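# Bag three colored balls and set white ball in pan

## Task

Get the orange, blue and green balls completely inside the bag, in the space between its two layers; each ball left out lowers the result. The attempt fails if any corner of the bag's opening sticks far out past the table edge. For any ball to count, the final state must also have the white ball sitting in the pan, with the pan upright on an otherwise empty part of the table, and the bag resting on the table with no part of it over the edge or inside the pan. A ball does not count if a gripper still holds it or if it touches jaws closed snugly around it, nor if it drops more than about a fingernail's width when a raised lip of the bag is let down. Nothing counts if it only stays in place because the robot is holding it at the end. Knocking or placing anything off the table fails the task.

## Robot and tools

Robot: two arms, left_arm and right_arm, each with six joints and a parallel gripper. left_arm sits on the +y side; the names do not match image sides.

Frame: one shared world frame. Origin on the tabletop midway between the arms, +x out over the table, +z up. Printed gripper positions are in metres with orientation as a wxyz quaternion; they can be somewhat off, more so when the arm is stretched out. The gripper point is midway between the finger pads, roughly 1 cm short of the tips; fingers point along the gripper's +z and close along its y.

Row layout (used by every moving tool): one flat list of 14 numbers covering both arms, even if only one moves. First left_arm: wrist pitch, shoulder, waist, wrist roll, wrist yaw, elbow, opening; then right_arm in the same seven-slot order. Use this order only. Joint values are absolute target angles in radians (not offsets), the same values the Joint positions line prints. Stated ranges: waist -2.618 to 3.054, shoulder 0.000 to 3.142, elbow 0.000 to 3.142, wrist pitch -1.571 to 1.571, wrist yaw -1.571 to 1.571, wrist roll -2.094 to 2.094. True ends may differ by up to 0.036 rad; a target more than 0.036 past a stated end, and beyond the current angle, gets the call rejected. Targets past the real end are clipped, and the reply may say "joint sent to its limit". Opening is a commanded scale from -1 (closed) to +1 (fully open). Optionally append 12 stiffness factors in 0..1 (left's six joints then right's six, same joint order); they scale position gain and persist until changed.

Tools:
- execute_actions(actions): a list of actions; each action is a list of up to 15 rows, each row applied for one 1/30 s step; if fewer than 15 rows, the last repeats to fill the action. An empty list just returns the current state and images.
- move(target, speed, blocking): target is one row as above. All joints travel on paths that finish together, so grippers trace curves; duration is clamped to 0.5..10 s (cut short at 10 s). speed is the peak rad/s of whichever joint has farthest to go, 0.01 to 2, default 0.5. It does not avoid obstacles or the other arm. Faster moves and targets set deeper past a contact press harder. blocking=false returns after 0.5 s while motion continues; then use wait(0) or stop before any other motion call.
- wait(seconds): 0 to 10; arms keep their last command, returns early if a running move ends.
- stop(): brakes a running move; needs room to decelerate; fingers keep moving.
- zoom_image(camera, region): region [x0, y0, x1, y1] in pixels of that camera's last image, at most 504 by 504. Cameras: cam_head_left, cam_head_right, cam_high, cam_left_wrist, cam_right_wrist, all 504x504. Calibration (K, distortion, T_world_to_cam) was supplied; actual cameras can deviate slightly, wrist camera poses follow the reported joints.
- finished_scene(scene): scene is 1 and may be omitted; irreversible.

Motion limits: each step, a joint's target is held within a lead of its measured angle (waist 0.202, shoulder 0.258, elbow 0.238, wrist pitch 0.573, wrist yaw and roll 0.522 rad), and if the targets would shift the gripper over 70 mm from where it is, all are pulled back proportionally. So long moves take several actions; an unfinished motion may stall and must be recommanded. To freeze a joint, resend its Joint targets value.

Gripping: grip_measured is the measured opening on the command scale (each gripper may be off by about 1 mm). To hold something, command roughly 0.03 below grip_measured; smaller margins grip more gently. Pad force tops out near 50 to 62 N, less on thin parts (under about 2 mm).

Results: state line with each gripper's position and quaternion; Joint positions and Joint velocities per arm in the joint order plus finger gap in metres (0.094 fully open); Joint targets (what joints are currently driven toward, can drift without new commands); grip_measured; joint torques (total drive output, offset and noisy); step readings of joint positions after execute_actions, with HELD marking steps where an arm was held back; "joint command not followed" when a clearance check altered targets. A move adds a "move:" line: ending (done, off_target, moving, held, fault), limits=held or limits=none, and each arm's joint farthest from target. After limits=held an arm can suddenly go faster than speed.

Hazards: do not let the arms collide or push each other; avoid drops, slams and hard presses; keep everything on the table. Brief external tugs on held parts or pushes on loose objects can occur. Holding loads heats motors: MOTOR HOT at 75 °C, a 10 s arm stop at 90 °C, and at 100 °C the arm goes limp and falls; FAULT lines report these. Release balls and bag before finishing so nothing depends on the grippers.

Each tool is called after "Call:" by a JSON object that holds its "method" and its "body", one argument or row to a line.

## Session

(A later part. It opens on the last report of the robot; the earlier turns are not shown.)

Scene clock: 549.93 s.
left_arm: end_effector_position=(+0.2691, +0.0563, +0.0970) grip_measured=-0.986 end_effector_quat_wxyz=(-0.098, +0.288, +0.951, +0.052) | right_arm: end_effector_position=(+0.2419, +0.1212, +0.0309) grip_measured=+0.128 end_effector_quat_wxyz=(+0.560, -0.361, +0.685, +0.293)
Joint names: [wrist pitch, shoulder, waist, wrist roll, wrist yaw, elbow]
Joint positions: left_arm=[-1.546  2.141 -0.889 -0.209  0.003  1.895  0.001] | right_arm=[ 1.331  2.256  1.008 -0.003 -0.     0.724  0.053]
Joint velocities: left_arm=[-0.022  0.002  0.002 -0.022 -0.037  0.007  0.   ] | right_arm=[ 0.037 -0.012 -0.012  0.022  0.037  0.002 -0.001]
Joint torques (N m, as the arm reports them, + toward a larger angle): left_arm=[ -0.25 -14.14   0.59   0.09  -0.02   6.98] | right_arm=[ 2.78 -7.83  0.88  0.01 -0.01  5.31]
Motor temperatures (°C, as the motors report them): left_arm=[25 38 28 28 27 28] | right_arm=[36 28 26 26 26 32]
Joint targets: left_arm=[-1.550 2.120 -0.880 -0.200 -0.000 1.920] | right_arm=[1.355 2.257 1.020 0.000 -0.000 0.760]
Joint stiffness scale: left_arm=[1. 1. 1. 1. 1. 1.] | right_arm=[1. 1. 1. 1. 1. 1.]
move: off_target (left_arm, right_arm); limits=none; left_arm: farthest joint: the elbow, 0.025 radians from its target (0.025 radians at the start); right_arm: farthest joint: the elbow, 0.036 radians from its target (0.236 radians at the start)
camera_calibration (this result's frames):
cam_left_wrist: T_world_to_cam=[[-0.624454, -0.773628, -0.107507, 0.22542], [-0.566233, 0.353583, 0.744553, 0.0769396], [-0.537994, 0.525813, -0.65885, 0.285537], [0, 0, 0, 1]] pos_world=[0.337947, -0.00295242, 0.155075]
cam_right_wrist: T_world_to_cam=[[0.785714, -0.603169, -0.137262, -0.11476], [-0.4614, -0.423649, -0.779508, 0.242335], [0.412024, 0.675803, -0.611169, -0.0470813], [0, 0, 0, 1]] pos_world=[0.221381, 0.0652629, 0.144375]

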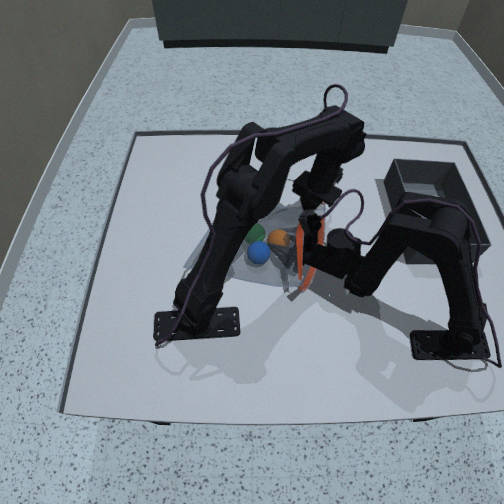

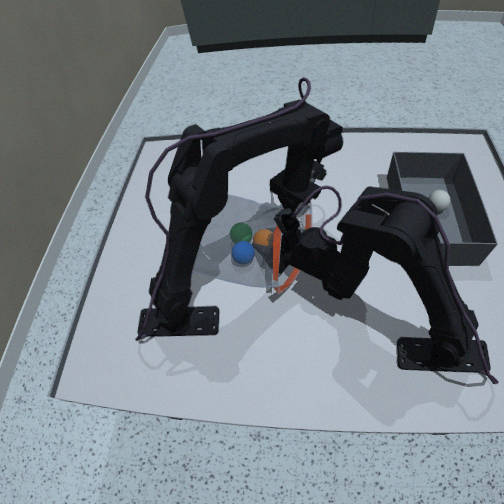

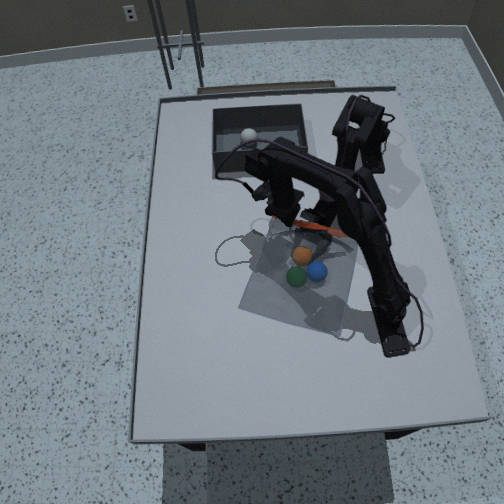

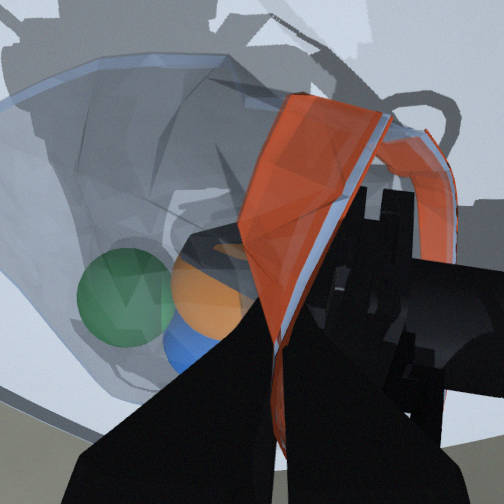

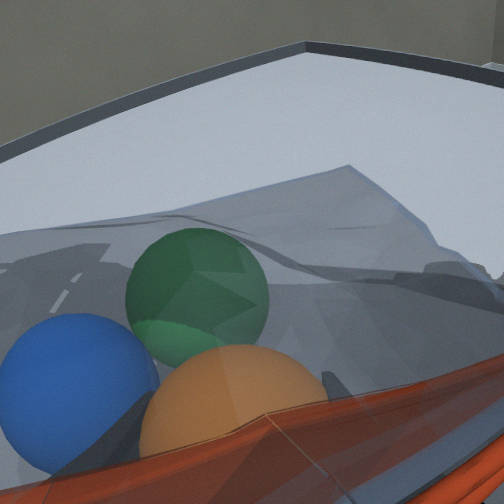

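Call:
{"method": "move", "body": {
  "target": [-1.55,2.12,-0.88,-0.2,0,1.92,-1,1.30,2.257,1.02,0,0,0.76,0.12],
  "speed": 0.1
}}

Call:
{"method": "move", "body": {
  "target": [-1.55,2.12,-0.88,-0.2,0,1.92,-1,1.30,2.257,1.02,0,0,0.76,0.4]
}}

Call:
{"method": "move", "body": {
  "target": [-1.55,2.12,-0.88,-0.2,0,1.92,-1,1.2,2.0,1.02,0,0,0.46,0.4],
  "speed": 0.2
}}

Scene clock: 554.73 s.
left_arm: end_effector_position=(+0.2691, +0.0563, +0.0970) grip_measured=-0.986 end_effector_quat_wxyz=(-0.098, +0.288, +0.951, +0.052) | right_arm: end_effector_position=(+0.2416, +0.1208, +0.0286) grip_measured=+0.128 end_effector_quat_wxyz=(+0.557, -0.363, +0.688, +0.291)
Joint names: [wrist pitch, shoulder, waist, wrist roll, wrist yaw, elbow]
Joint positions: left_arm=[-1.546  2.141 -0.889 -0.209  0.003  1.895  0.001] | right_arm=[ 1.321  2.256  1.008 -0.003 -0.     0.724  0.053]
Joint velocities: left_arm=[ 0.007 -0.022 -0.012 -0.051 -0.007 -0.012  0.   ] | right_arm=[-0.037 -0.017 -0.012  0.037 -0.007 -0.012  0.001]
Joint torques (N m, as the arm reports them, + toward a larger angle): left_arm=[ -0.25 -14.14   0.6    0.1   -0.01   6.99] | right_arm=[ 2.28 -7.81  0.89  0.01 -0.01  5.33]
Motor temperatures (°C, as the motors report them): left_arm=[25 38 28 28 27 28] | right_arm=[36 28 26 26 26 32]
Joint targets: left_arm=[-1.550 2.120 -0.880 -0.200 0.000 1.920] | right_arm=[1.300 2.257 1.020 -0.000 0.000 0.760]
Joint stiffness scale: left_arm=[1. 1. 1. 1. 1. 1.] | right_arm=[1. 1. 1. 1. 1. 1.]
move: off_target (left_arm, right_arm); limits=none; left_arm: farthest joint: the elbow, 0.025 radians from its target (0.025 radians at the start); right_arm: farthest joint: the elbow, 0.036 radians from its target (0.036 radians at the start)
camera_calibration (this result's frames):
cam_left_wrist: T_world_to_cam=[[-0.624454, -0.773628, -0.107507, 0.22542], [-0.566233, 0.353583, 0.744553, 0.0769396], [-0.537994, 0.525813, -0.65885, 0.285537], [0, 0, 0, 1]] pos_world=[0.337947, -0.00295242, 0.155075]
cam_right_wrist: T_world_to_cam=[[0.784972, -0.604244, -0.136779, -0.114807], [-0.465608, -0.429743, -0.773647, 0.241814], [0.408692, 0.670977, -0.618677, -0.0465122], [0, 0, 0, 1]] pos_world=[0.22172, 0.0657551, 0.1426]

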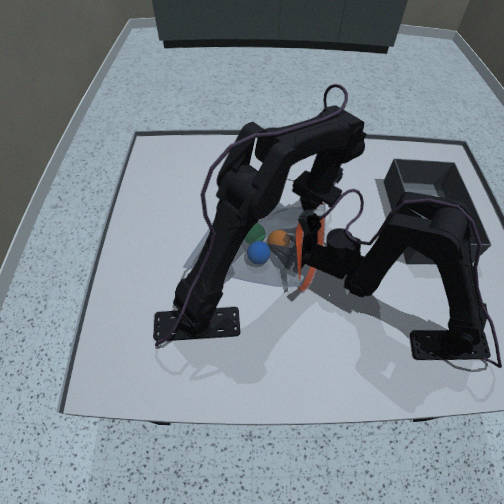

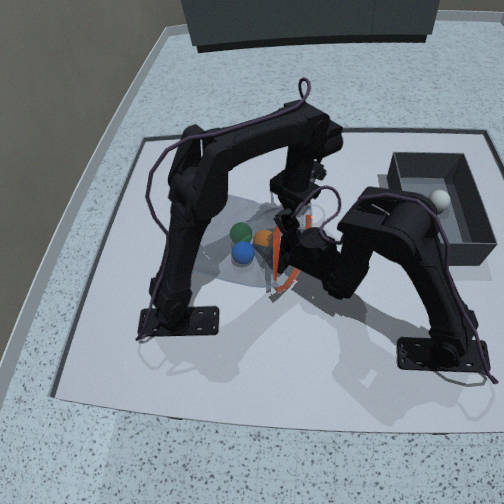

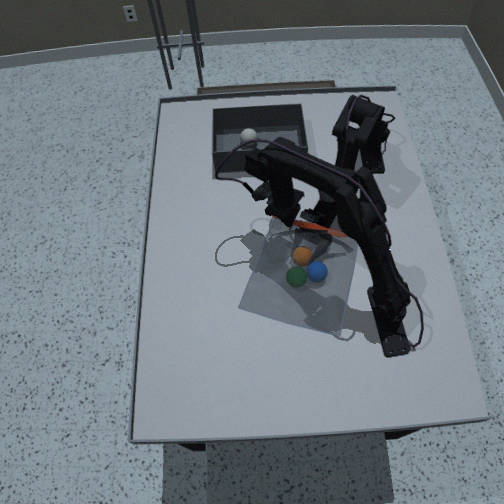

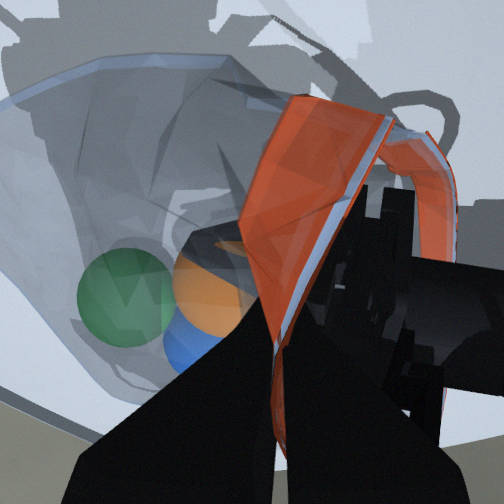

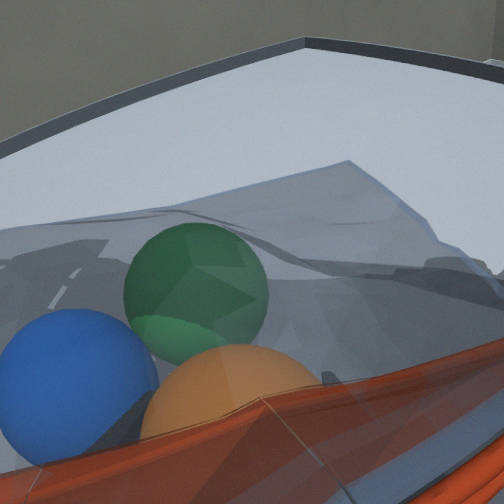

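Scene clock: 555.47 s.
left_arm: end_effector_position=(+0.2691, +0.0563, +0.0970) grip_measured=-0.986 end_effector_quat_wxyz=(-0.098, +0.288, +0.951, +0.052) | right_arm: end_effector_position=(+0.2412, +0.1202, +0.0251) grip_measured=+0.397 end_effector_quat_wxyz=(+0.552, -0.365, +0.692, +0.289)
Joint names: [wrist pitch, shoulder, waist, wrist roll, wrist yaw, elbow]
Joint positions: left_arm=[-1.546  2.141 -0.889 -0.209  0.003  1.895  0.001] | right_arm=[ 1.307  2.256  1.008 -0.003 -0.     0.724  0.066]
Joint velocities: left_arm=[ 0.037 -0.012  0.002  0.007 -0.007 -0.007 -0.   ] | right_arm=[ 0.051  0.002  0.017 -0.037  0.037 -0.002 -0.001]
Joint torques (N m, as the arm reports them, + toward a larger angle): left_arm=[ -0.26 -14.17   0.62   0.08  -0.02   7.01] | right_arm=[ 2.44 -7.82  0.88  0.01 -0.01  5.32]
Motor temperatures (°C, as the motors report them): left_arm=[25 38 28 28 27 28] | right_arm=[36 29 26 26 26 32]
Joint targets: left_arm=[-1.550 2.120 -0.880 -0.200 0.000 1.920] | right_arm=[1.300 2.257 1.020 0.000 0.000 0.760]
Joint stiffness scale: left_arm=[1. 1. 1. 1. 1. 1.] | right_arm=[1. 1. 1. 1. 1. 1.]
move: off_target (left_arm, right_arm); limits=none; left_arm: farthest joint: the elbow, 0.025 radians from its target (0.025 radians at the start); right_arm: farthest joint: the elbow, 0.036 radians from its target (0.036 radians at the start)
camera_calibration (this result's frames):
cam_left_wrist: T_world_to_cam=[[-0.624454, -0.773628, -0.107507, 0.22542], [-0.566233, 0.353583, 0.744553, 0.0769396], [-0.537994, 0.525813, -0.65885, 0.285537], [0, 0, 0, 1]] pos_world=[0.337947, -0.00295242, 0.155075]
cam_right_wrist: T_world_to_cam=[[0.783878, -0.605828, -0.136043, -0.114879], [-0.471777, -0.438678, -0.764845, 0.241034], [0.403686, 0.663727, -0.629686, -0.0456792], [0, 0, 0, 1]] pos_world=[0.222206, 0.0664579, 0.139962]

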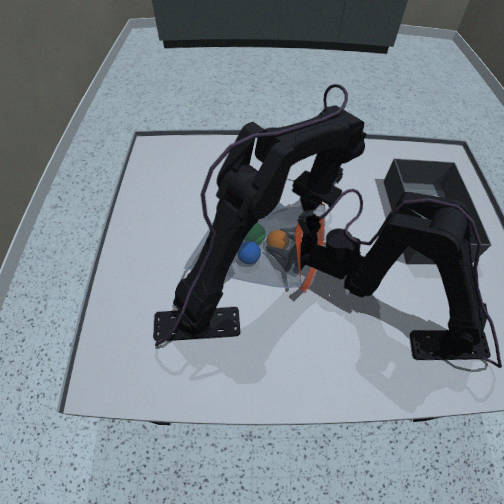

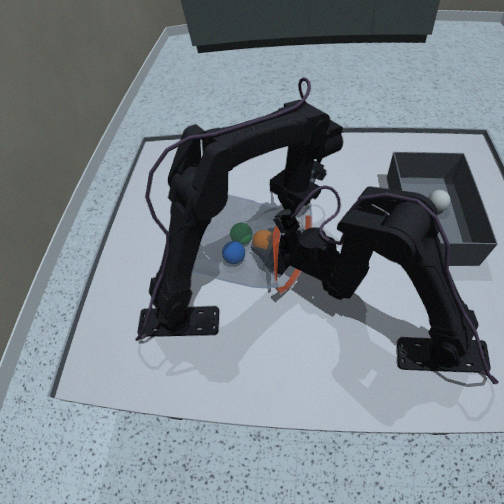

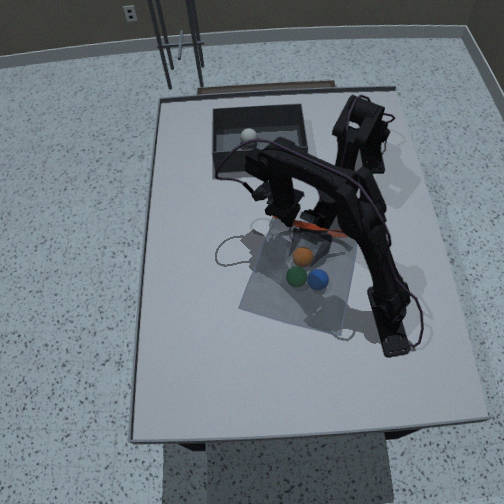

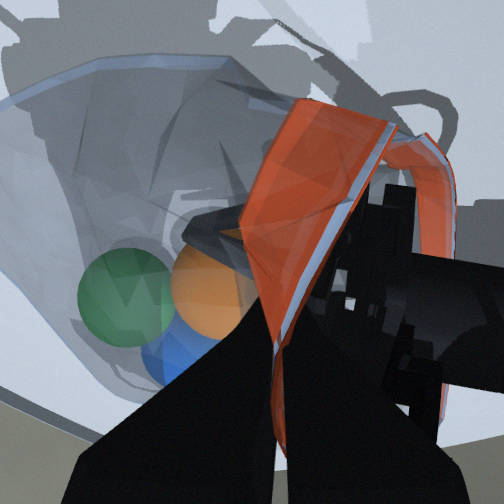

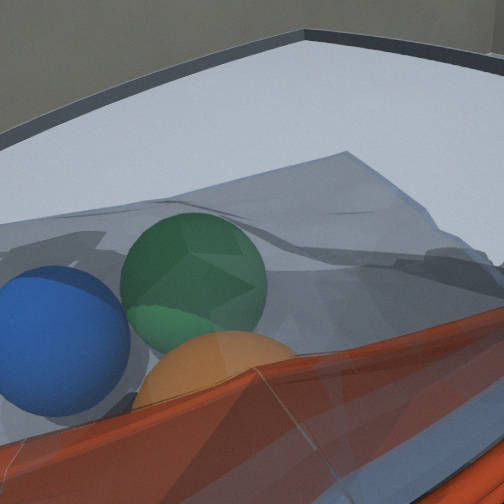

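Scene clock: 557.27 s.
left_arm: end_effector_position=(+0.2691, +0.0563, +0.0970) grip_measured=-0.986 end_effector_quat_wxyz=(-0.098, +0.288, +0.951, +0.052) | right_arm: end_effector_position=(+0.2064, +0.0698, +0.0317) grip_measured=+0.397 end_effector_quat_wxyz=(+0.514, -0.380, +0.721, +0.269)
Joint names: [wrist pitch, shoulder, waist, wrist roll, wrist yaw, elbow]
Joint positions: left_arm=[-1.546  2.141 -0.889 -0.209  0.003  1.895  0.001] | right_arm=[ 1.204  2.021  1.008 -0.003 -0.     0.483  0.066]
Joint velocities: left_arm=[-0.095 -0.012  0.002 -0.066 -0.051 -0.002  0.   ] | right_arm=[-0.007 -0.002 -0.012  0.007  0.007 -0.012 -0.001]
Joint torques (N m, as the arm reports them, + toward a larger angle): left_arm=[ -0.25 -14.15   0.65   0.08  -0.01   7.04] | right_arm=[ 2.43 -7.86  0.88  0.01 -0.01  1.56]
Motor temperatures (°C, as the motors report them): left_arm=[25 38 28 28 27 28] | right_arm=[36 29 26 26 26 32]
Joint targets: left_arm=[-1.550 2.120 -0.880 -0.200 -0.000 1.920] | right_arm=[1.200 2.000 1.020 -0.000 -0.000 0.460]
Joint stiffness scale: left_arm=[1. 1. 1. 1. 1. 1.] | right_arm=[1. 1. 1. 1. 1. 1.]
move: off_target (left_arm, right_arm); limits=none; left_arm: farthest joint: the elbow, 0.025 radians from its target (0.025 radians at the start); right_arm: farthest joint: the elbow, 0.023 radians from its target (0.264 radians at the start)
camera_calibration (this result's frames):
cam_left_wrist: T_world_to_cam=[[-0.624454, -0.773628, -0.107507, 0.22542], [-0.566233, 0.353583, 0.744553, 0.0769396], [-0.537994, 0.525813, -0.65885, 0.285537], [0, 0, 0, 1]] pos_world=[0.337947, -0.00295242, 0.155075]
cam_right_wrist: T_world_to_cam=[[0.775613, -0.617799, -0.129421, -0.114908], [-0.517121, -0.504349, -0.691533, 0.21917], [0.361955, 0.603288, -0.710656, 0.0213247], [0, 0, 0, 1]] pos_world=[0.194742, 0.0266834, 0.151846]

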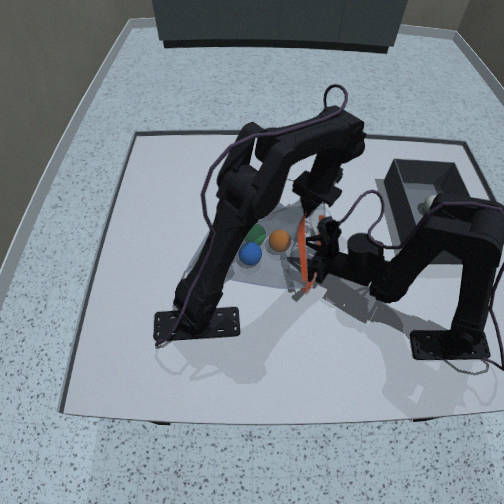

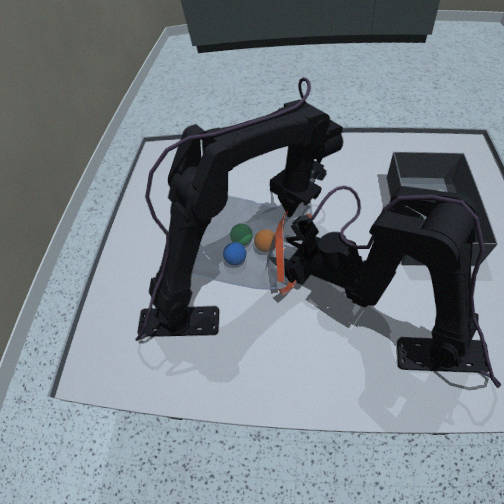

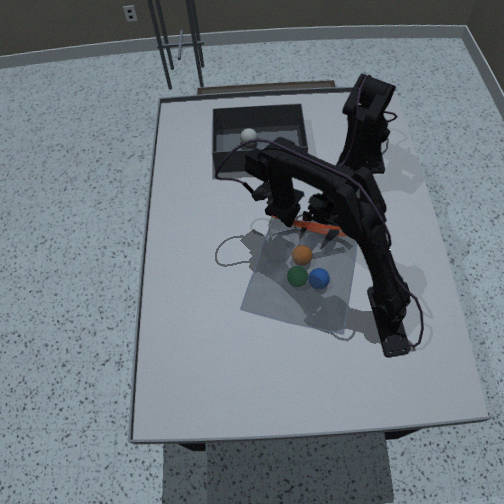

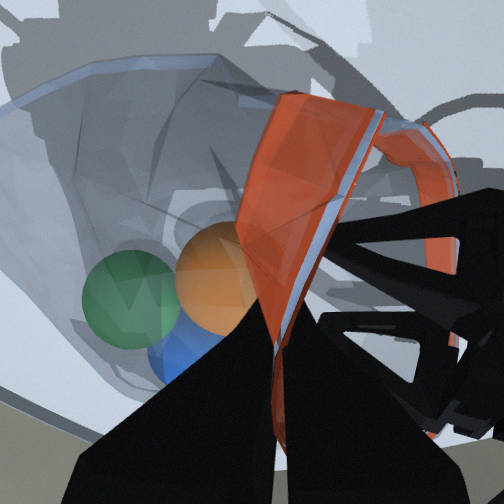

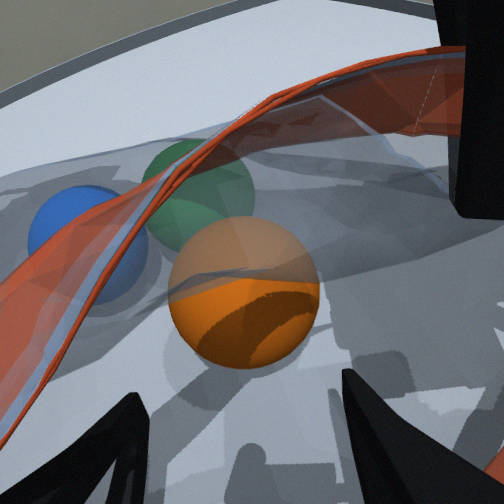

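Call:
{"method": "move", "body": {
  "target": [-1.55,2.12,-0.88,-0.2,0,1.92,-1,1.355,2.257,1.02,0,0,0.76,-0.4],
  "speed": 0.12
}}

Call:
{"method": "move", "body": {
  "target": [-1.55,2.12,-0.88,-0.2,0,1.92,-1,1.24,2.05,1.02,0,0,0.51,-0.4],
  "speed": 0.25
}}

Call:
{"method": "move", "body": {
  "target": [-1.55,2.12,-0.88,-0.2,0,1.92,-1,0.6,1.1,1.02,0,0,0.1,-0.4],
  "speed": 0.5
}}

Scene clock: 566.57 s.
left_arm: end_effector_position=(+0.2695, +0.0567, +0.0970) grip_measured=-0.986 end_effector_quat_wxyz=(-0.097, +0.288, +0.951, +0.054) | right_arm: end_effector_position=(+0.2419, +0.1211, +0.0309) grip_measured=-0.397 end_effector_quat_wxyz=(+0.560, -0.361, +0.685, +0.293)
Joint names: [wrist pitch, shoulder, waist, wrist roll, wrist yaw, elbow]
Joint positions: left_arm=[-1.546  2.141 -0.889 -0.209 -0.     1.895  0.001] | right_arm=[ 1.331  2.256  1.008 -0.003 -0.     0.723  0.028]
Joint velocities: left_arm=[-0.022  0.007  0.002  0.051 -0.066  0.012  0.001] | right_arm=[-0.037 -0.007  0.002  0.007 -0.037  0.012 -0.   ]
Joint torques (N m, as the arm reports them, + toward a larger angle): left_arm=[ -0.25 -14.2    0.61   0.08   0.02   7.01] | right_arm=[ 2.78 -7.83  0.88  0.01 -0.01  5.33]
Motor temperatures (°C, as the motors report them): left_arm=[25 38 28 28 27 28] | right_arm=[36 29 26 26 26 31]
Joint targets: left_arm=[-1.550 2.120 -0.880 -0.200 -0.000 1.920] | right_arm=[1.355 2.257 1.020 -0.000 0.000 0.760]
Joint stiffness scale: left_arm=[1. 1. 1. 1. 1. 1.] | right_arm=[1. 1. 1. 1. 1. 1.]
move: off_target (left_arm, right_arm); limits=none; left_arm: farthest joint: the elbow, 0.025 radians from its target (0.025 radians at the start); right_arm: farthest joint: the elbow, 0.037 radians from its target (0.277 radians at the start)
camera_calibration (this result's frames):
cam_left_wrist: T_world_to_cam=[[-0.624741, -0.772981, -0.110446, 0.226283], [-0.56758, 0.352414, 0.744081, 0.0775006], [-0.536238, 0.527545, -0.658897, 0.284979], [0, 0, 0, 1]] pos_world=[0.338172, -0.00273917, 0.155097]
cam_right_wrist: T_world_to_cam=[[0.785714, -0.603169, -0.137262, -0.114768], [-0.4614, -0.423649, -0.779508, 0.242258], [0.412024, 0.675803, -0.611169, -0.0470244], [0, 0, 0, 1]] pos_world=[0.221328, 0.0651868, 0.144349]

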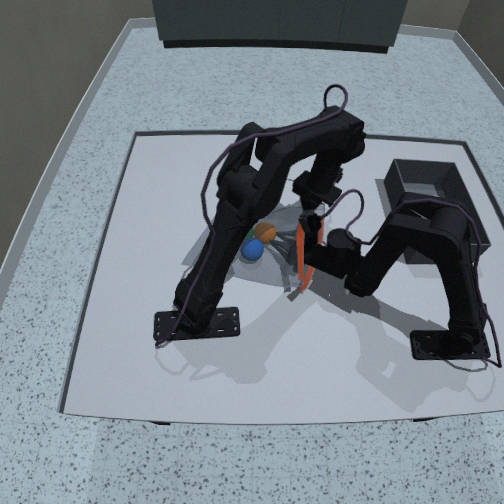

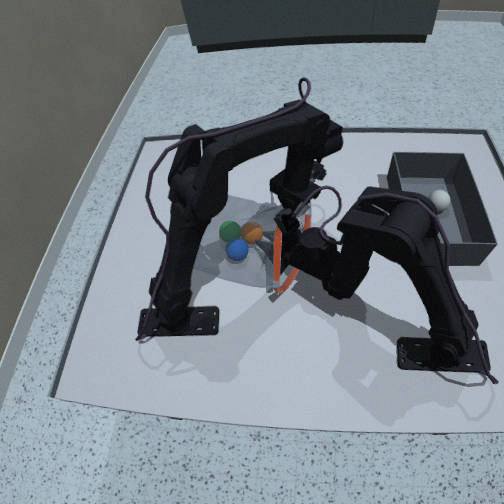

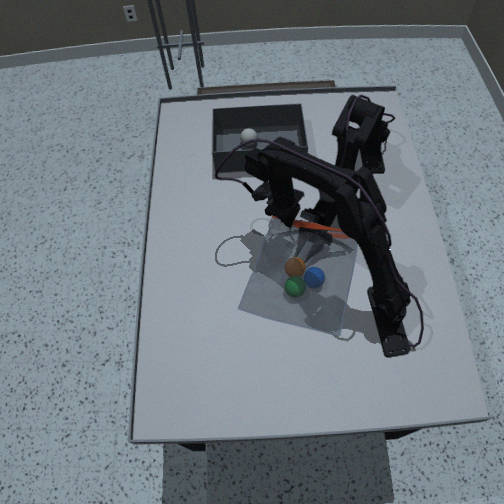

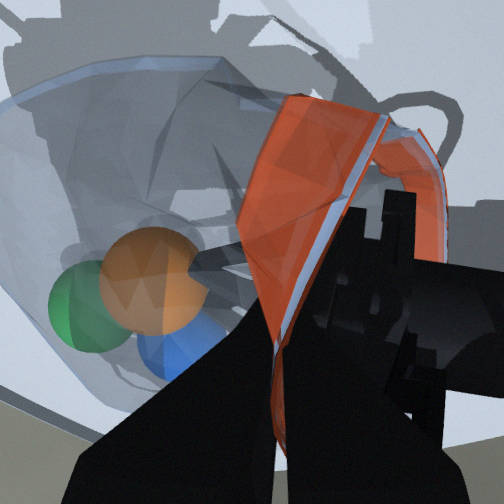

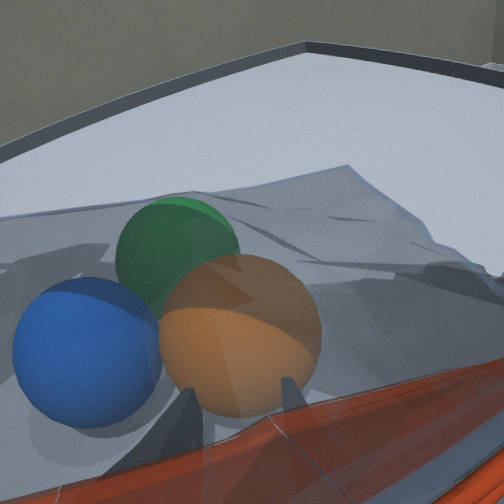

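Scene clock: 567.97 s.
left_arm: end_effector_position=(+0.2695, +0.0567, +0.0970) grip_measured=-0.986 end_effector_quat_wxyz=(-0.097, +0.288, +0.951, +0.054) | right_arm: end_effector_position=(+0.2149, +0.0820, +0.0352) grip_measured=-0.397 end_effector_quat_wxyz=(+0.528, -0.374, +0.710, +0.276)
Joint names: [wrist pitch, shoulder, waist, wrist roll, wrist yaw, elbow]
Joint positions: left_arm=[-1.546  2.141 -0.889 -0.209 -0.     1.895  0.001] | right_arm=[ 1.245  2.071  1.008 -0.003 -0.     0.533  0.028]
Joint velocities: left_arm=[ 0.066 -0.012 -0.007 -0.11   0.007  0.002 -0.   ] | right_arm=[-0.037  0.012 -0.027 -0.081 -0.007 -0.017  0.   ]
Joint torques (N m, as the arm reports them, + toward a larger angle): left_arm=[ -0.25 -14.14   0.59   0.08   0.02   7.01] | right_arm=[ 2.44 -8.22  0.88  0.01 -0.01  1.58]
Motor temperatures (°C, as the motors report them): left_arm=[25 38 28 28 27 28] | right_arm=[36 29 26 26 26 31]
Joint targets: left_arm=[-1.550 2.120 -0.880 -0.200 -0.000 1.920] | right_arm=[1.240 2.050 1.020 0.000 -0.000 0.510]
Joint stiffness scale: left_arm=[1. 1. 1. 1. 1. 1.] | right_arm=[1. 1. 1. 1. 1. 1.]
move: off_target (left_arm, right_arm); limits=none; left_arm: farthest joint: the elbow, 0.025 radians from its target (0.025 radians at the start); right_arm: farthest joint: the elbow, 0.023 radians from its target (0.213 radians at the start)
camera_calibration (this result's frames):
cam_left_wrist: T_world_to_cam=[[-0.624741, -0.772981, -0.110446, 0.226283], [-0.56758, 0.352414, 0.744081, 0.0775006], [-0.536238, 0.527545, -0.658897, 0.284979], [0, 0, 0, 1]] pos_world=[0.338172, -0.00273917, 0.155097]
cam_right_wrist: T_world_to_cam=[[0.778617, -0.613448, -0.132052, -0.114357], [-0.500908, -0.480868, -0.719623, 0.227702], [0.377952, 0.626457, -0.681692, 0.00704702], [0, 0, 0, 1]] pos_world=[0.200435, 0.0349277, 0.153563]

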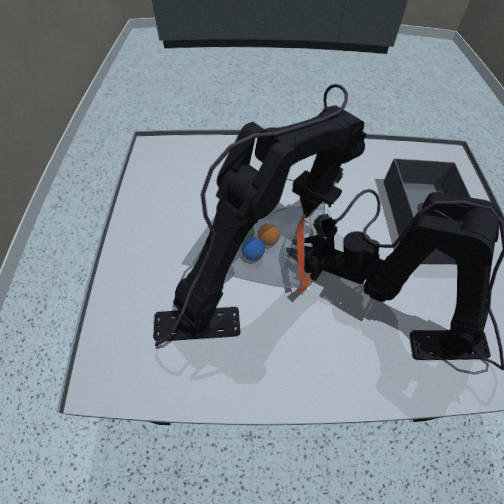

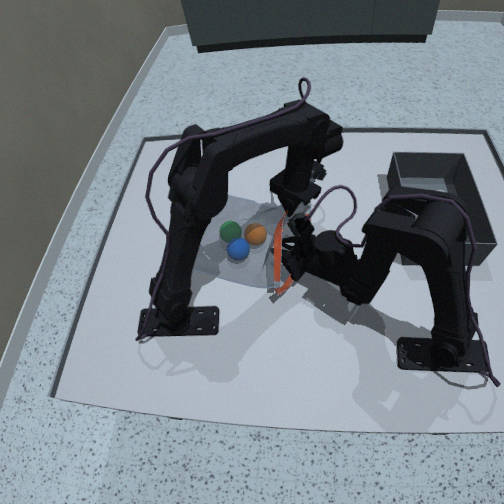

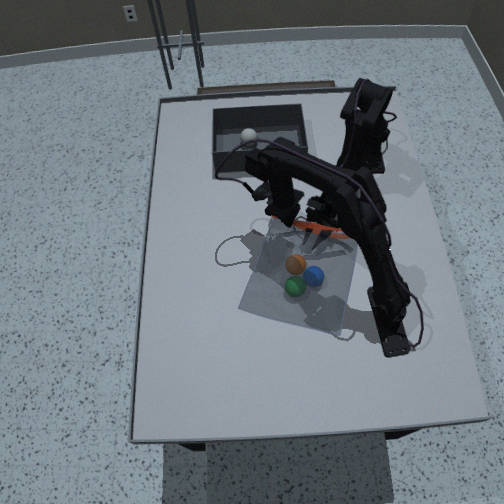

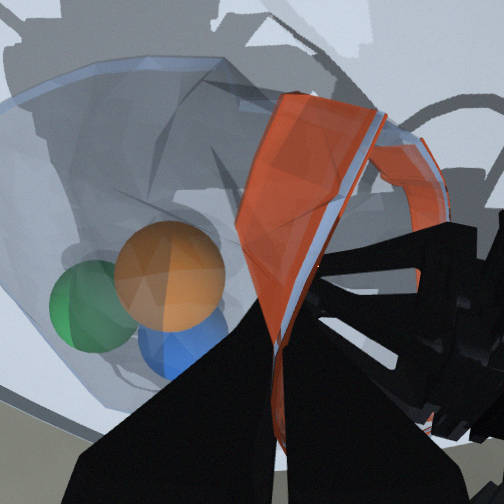

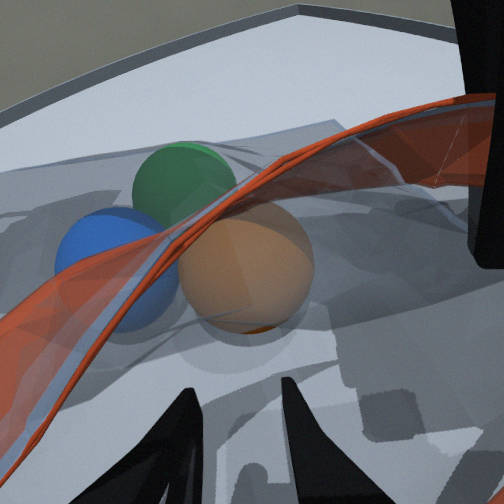

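Scene clock: 570.60 s.
left_arm: end_effector_position=(+0.2695, +0.0567, +0.0970) grip_measured=-0.986 end_effector_quat_wxyz=(-0.097, +0.288, +0.951, +0.054) | right_arm: end_effector_position=(+0.1375, -0.0300, +0.0856) grip_measured=-0.397 end_effector_quat_wxyz=(+0.490, -0.388, +0.737, +0.256)
Joint names: [wrist pitch, shoulder, waist, wrist roll, wrist yaw, elbow]
Joint positions: left_arm=[-1.546  2.141 -0.889 -0.209 -0.     1.895  0.001] | right_arm=[ 0.604  1.119  1.008 -0.003 -0.     0.117  0.028]
Joint velocities: left_arm=[-0.066 -0.007  0.002  0.007 -0.037 -0.017 -0.001] | right_arm=[-0.081 -0.012  0.002 -0.037  0.022  0.007  0.   ]
Joint torques (N m, as the arm reports them, + toward a larger angle): left_arm=[ -0.24 -14.16   0.6    0.09   0.01   7.  ] | right_arm=[ 2.42 -2.93  0.9   0.01 -0.01  3.97]
Motor temperatures (°C, as the motors report them): left_arm=[25 38 28 28 27 28] | right_arm=[36 29 26 26 26 31]
Joint targets: left_arm=[-1.550 2.120 -0.880 -0.200 -0.000 1.920] | right_arm=[0.600 1.100 1.020 -0.000 0.000 0.100]
Joint stiffness scale: left_arm=[1. 1. 1. 1. 1. 1.] | right_arm=[1. 1. 1. 1. 1. 1.]
move: off_target (left_arm); limits=none; left_arm: farthest joint: the elbow, 0.025 radians from its target (0.025 radians at the start); right_arm: farthest joint: the shoulder, 0.019 radians from its target (0.971 radians at the start)
camera_calibration (this result's frames):
cam_left_wrist: T_world_to_cam=[[-0.624741, -0.772981, -0.110446, 0.226283], [-0.56758, 0.352414, 0.744081, 0.0775006], [-0.536238, 0.527545, -0.658897, 0.284979], [0, 0, 0, 1]] pos_world=[0.338172, -0.00273917, 0.155097]
cam_right_wrist: T_world_to_cam=[[0.771009, -0.624466, -0.124849, -0.116095], [-0.541318, -0.539394, -0.645002, 0.168792], [0.335439, 0.564886, -0.753913, 0.151009], [0, 0, 0, 1]] pos_world=[0.130226, -0.0667549, 0.208224]

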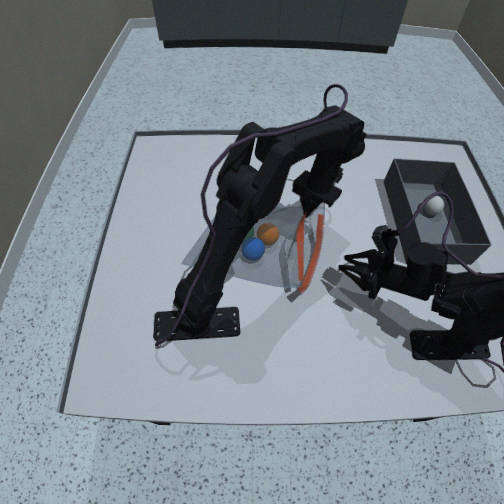

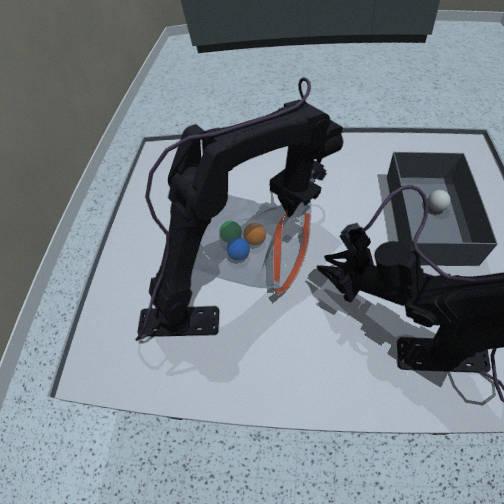

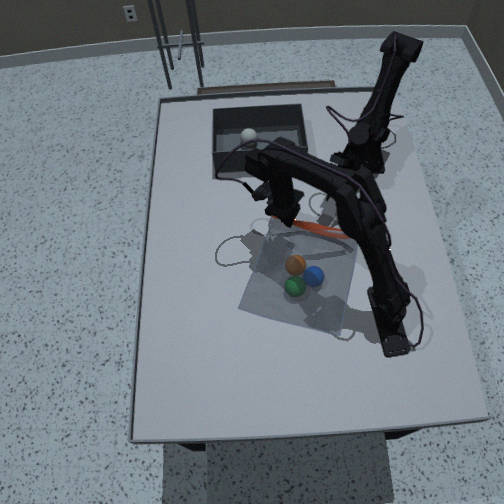

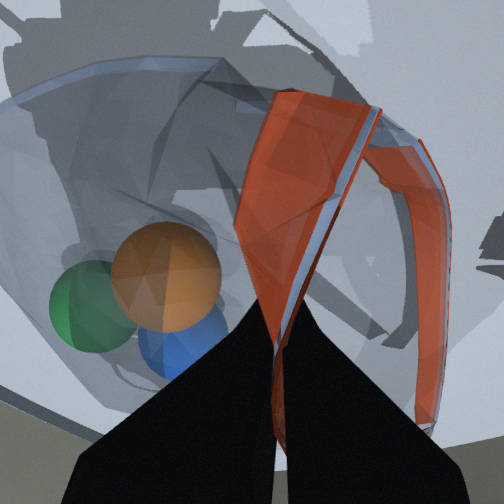

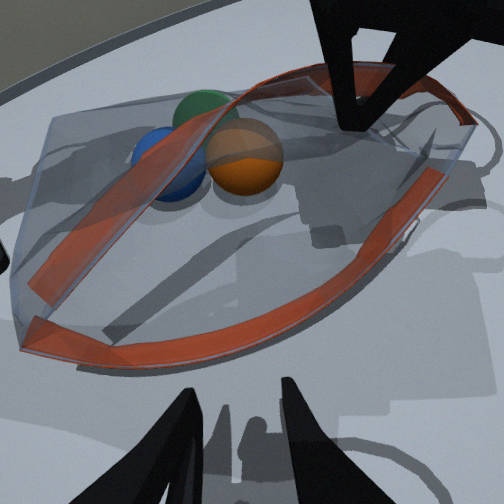

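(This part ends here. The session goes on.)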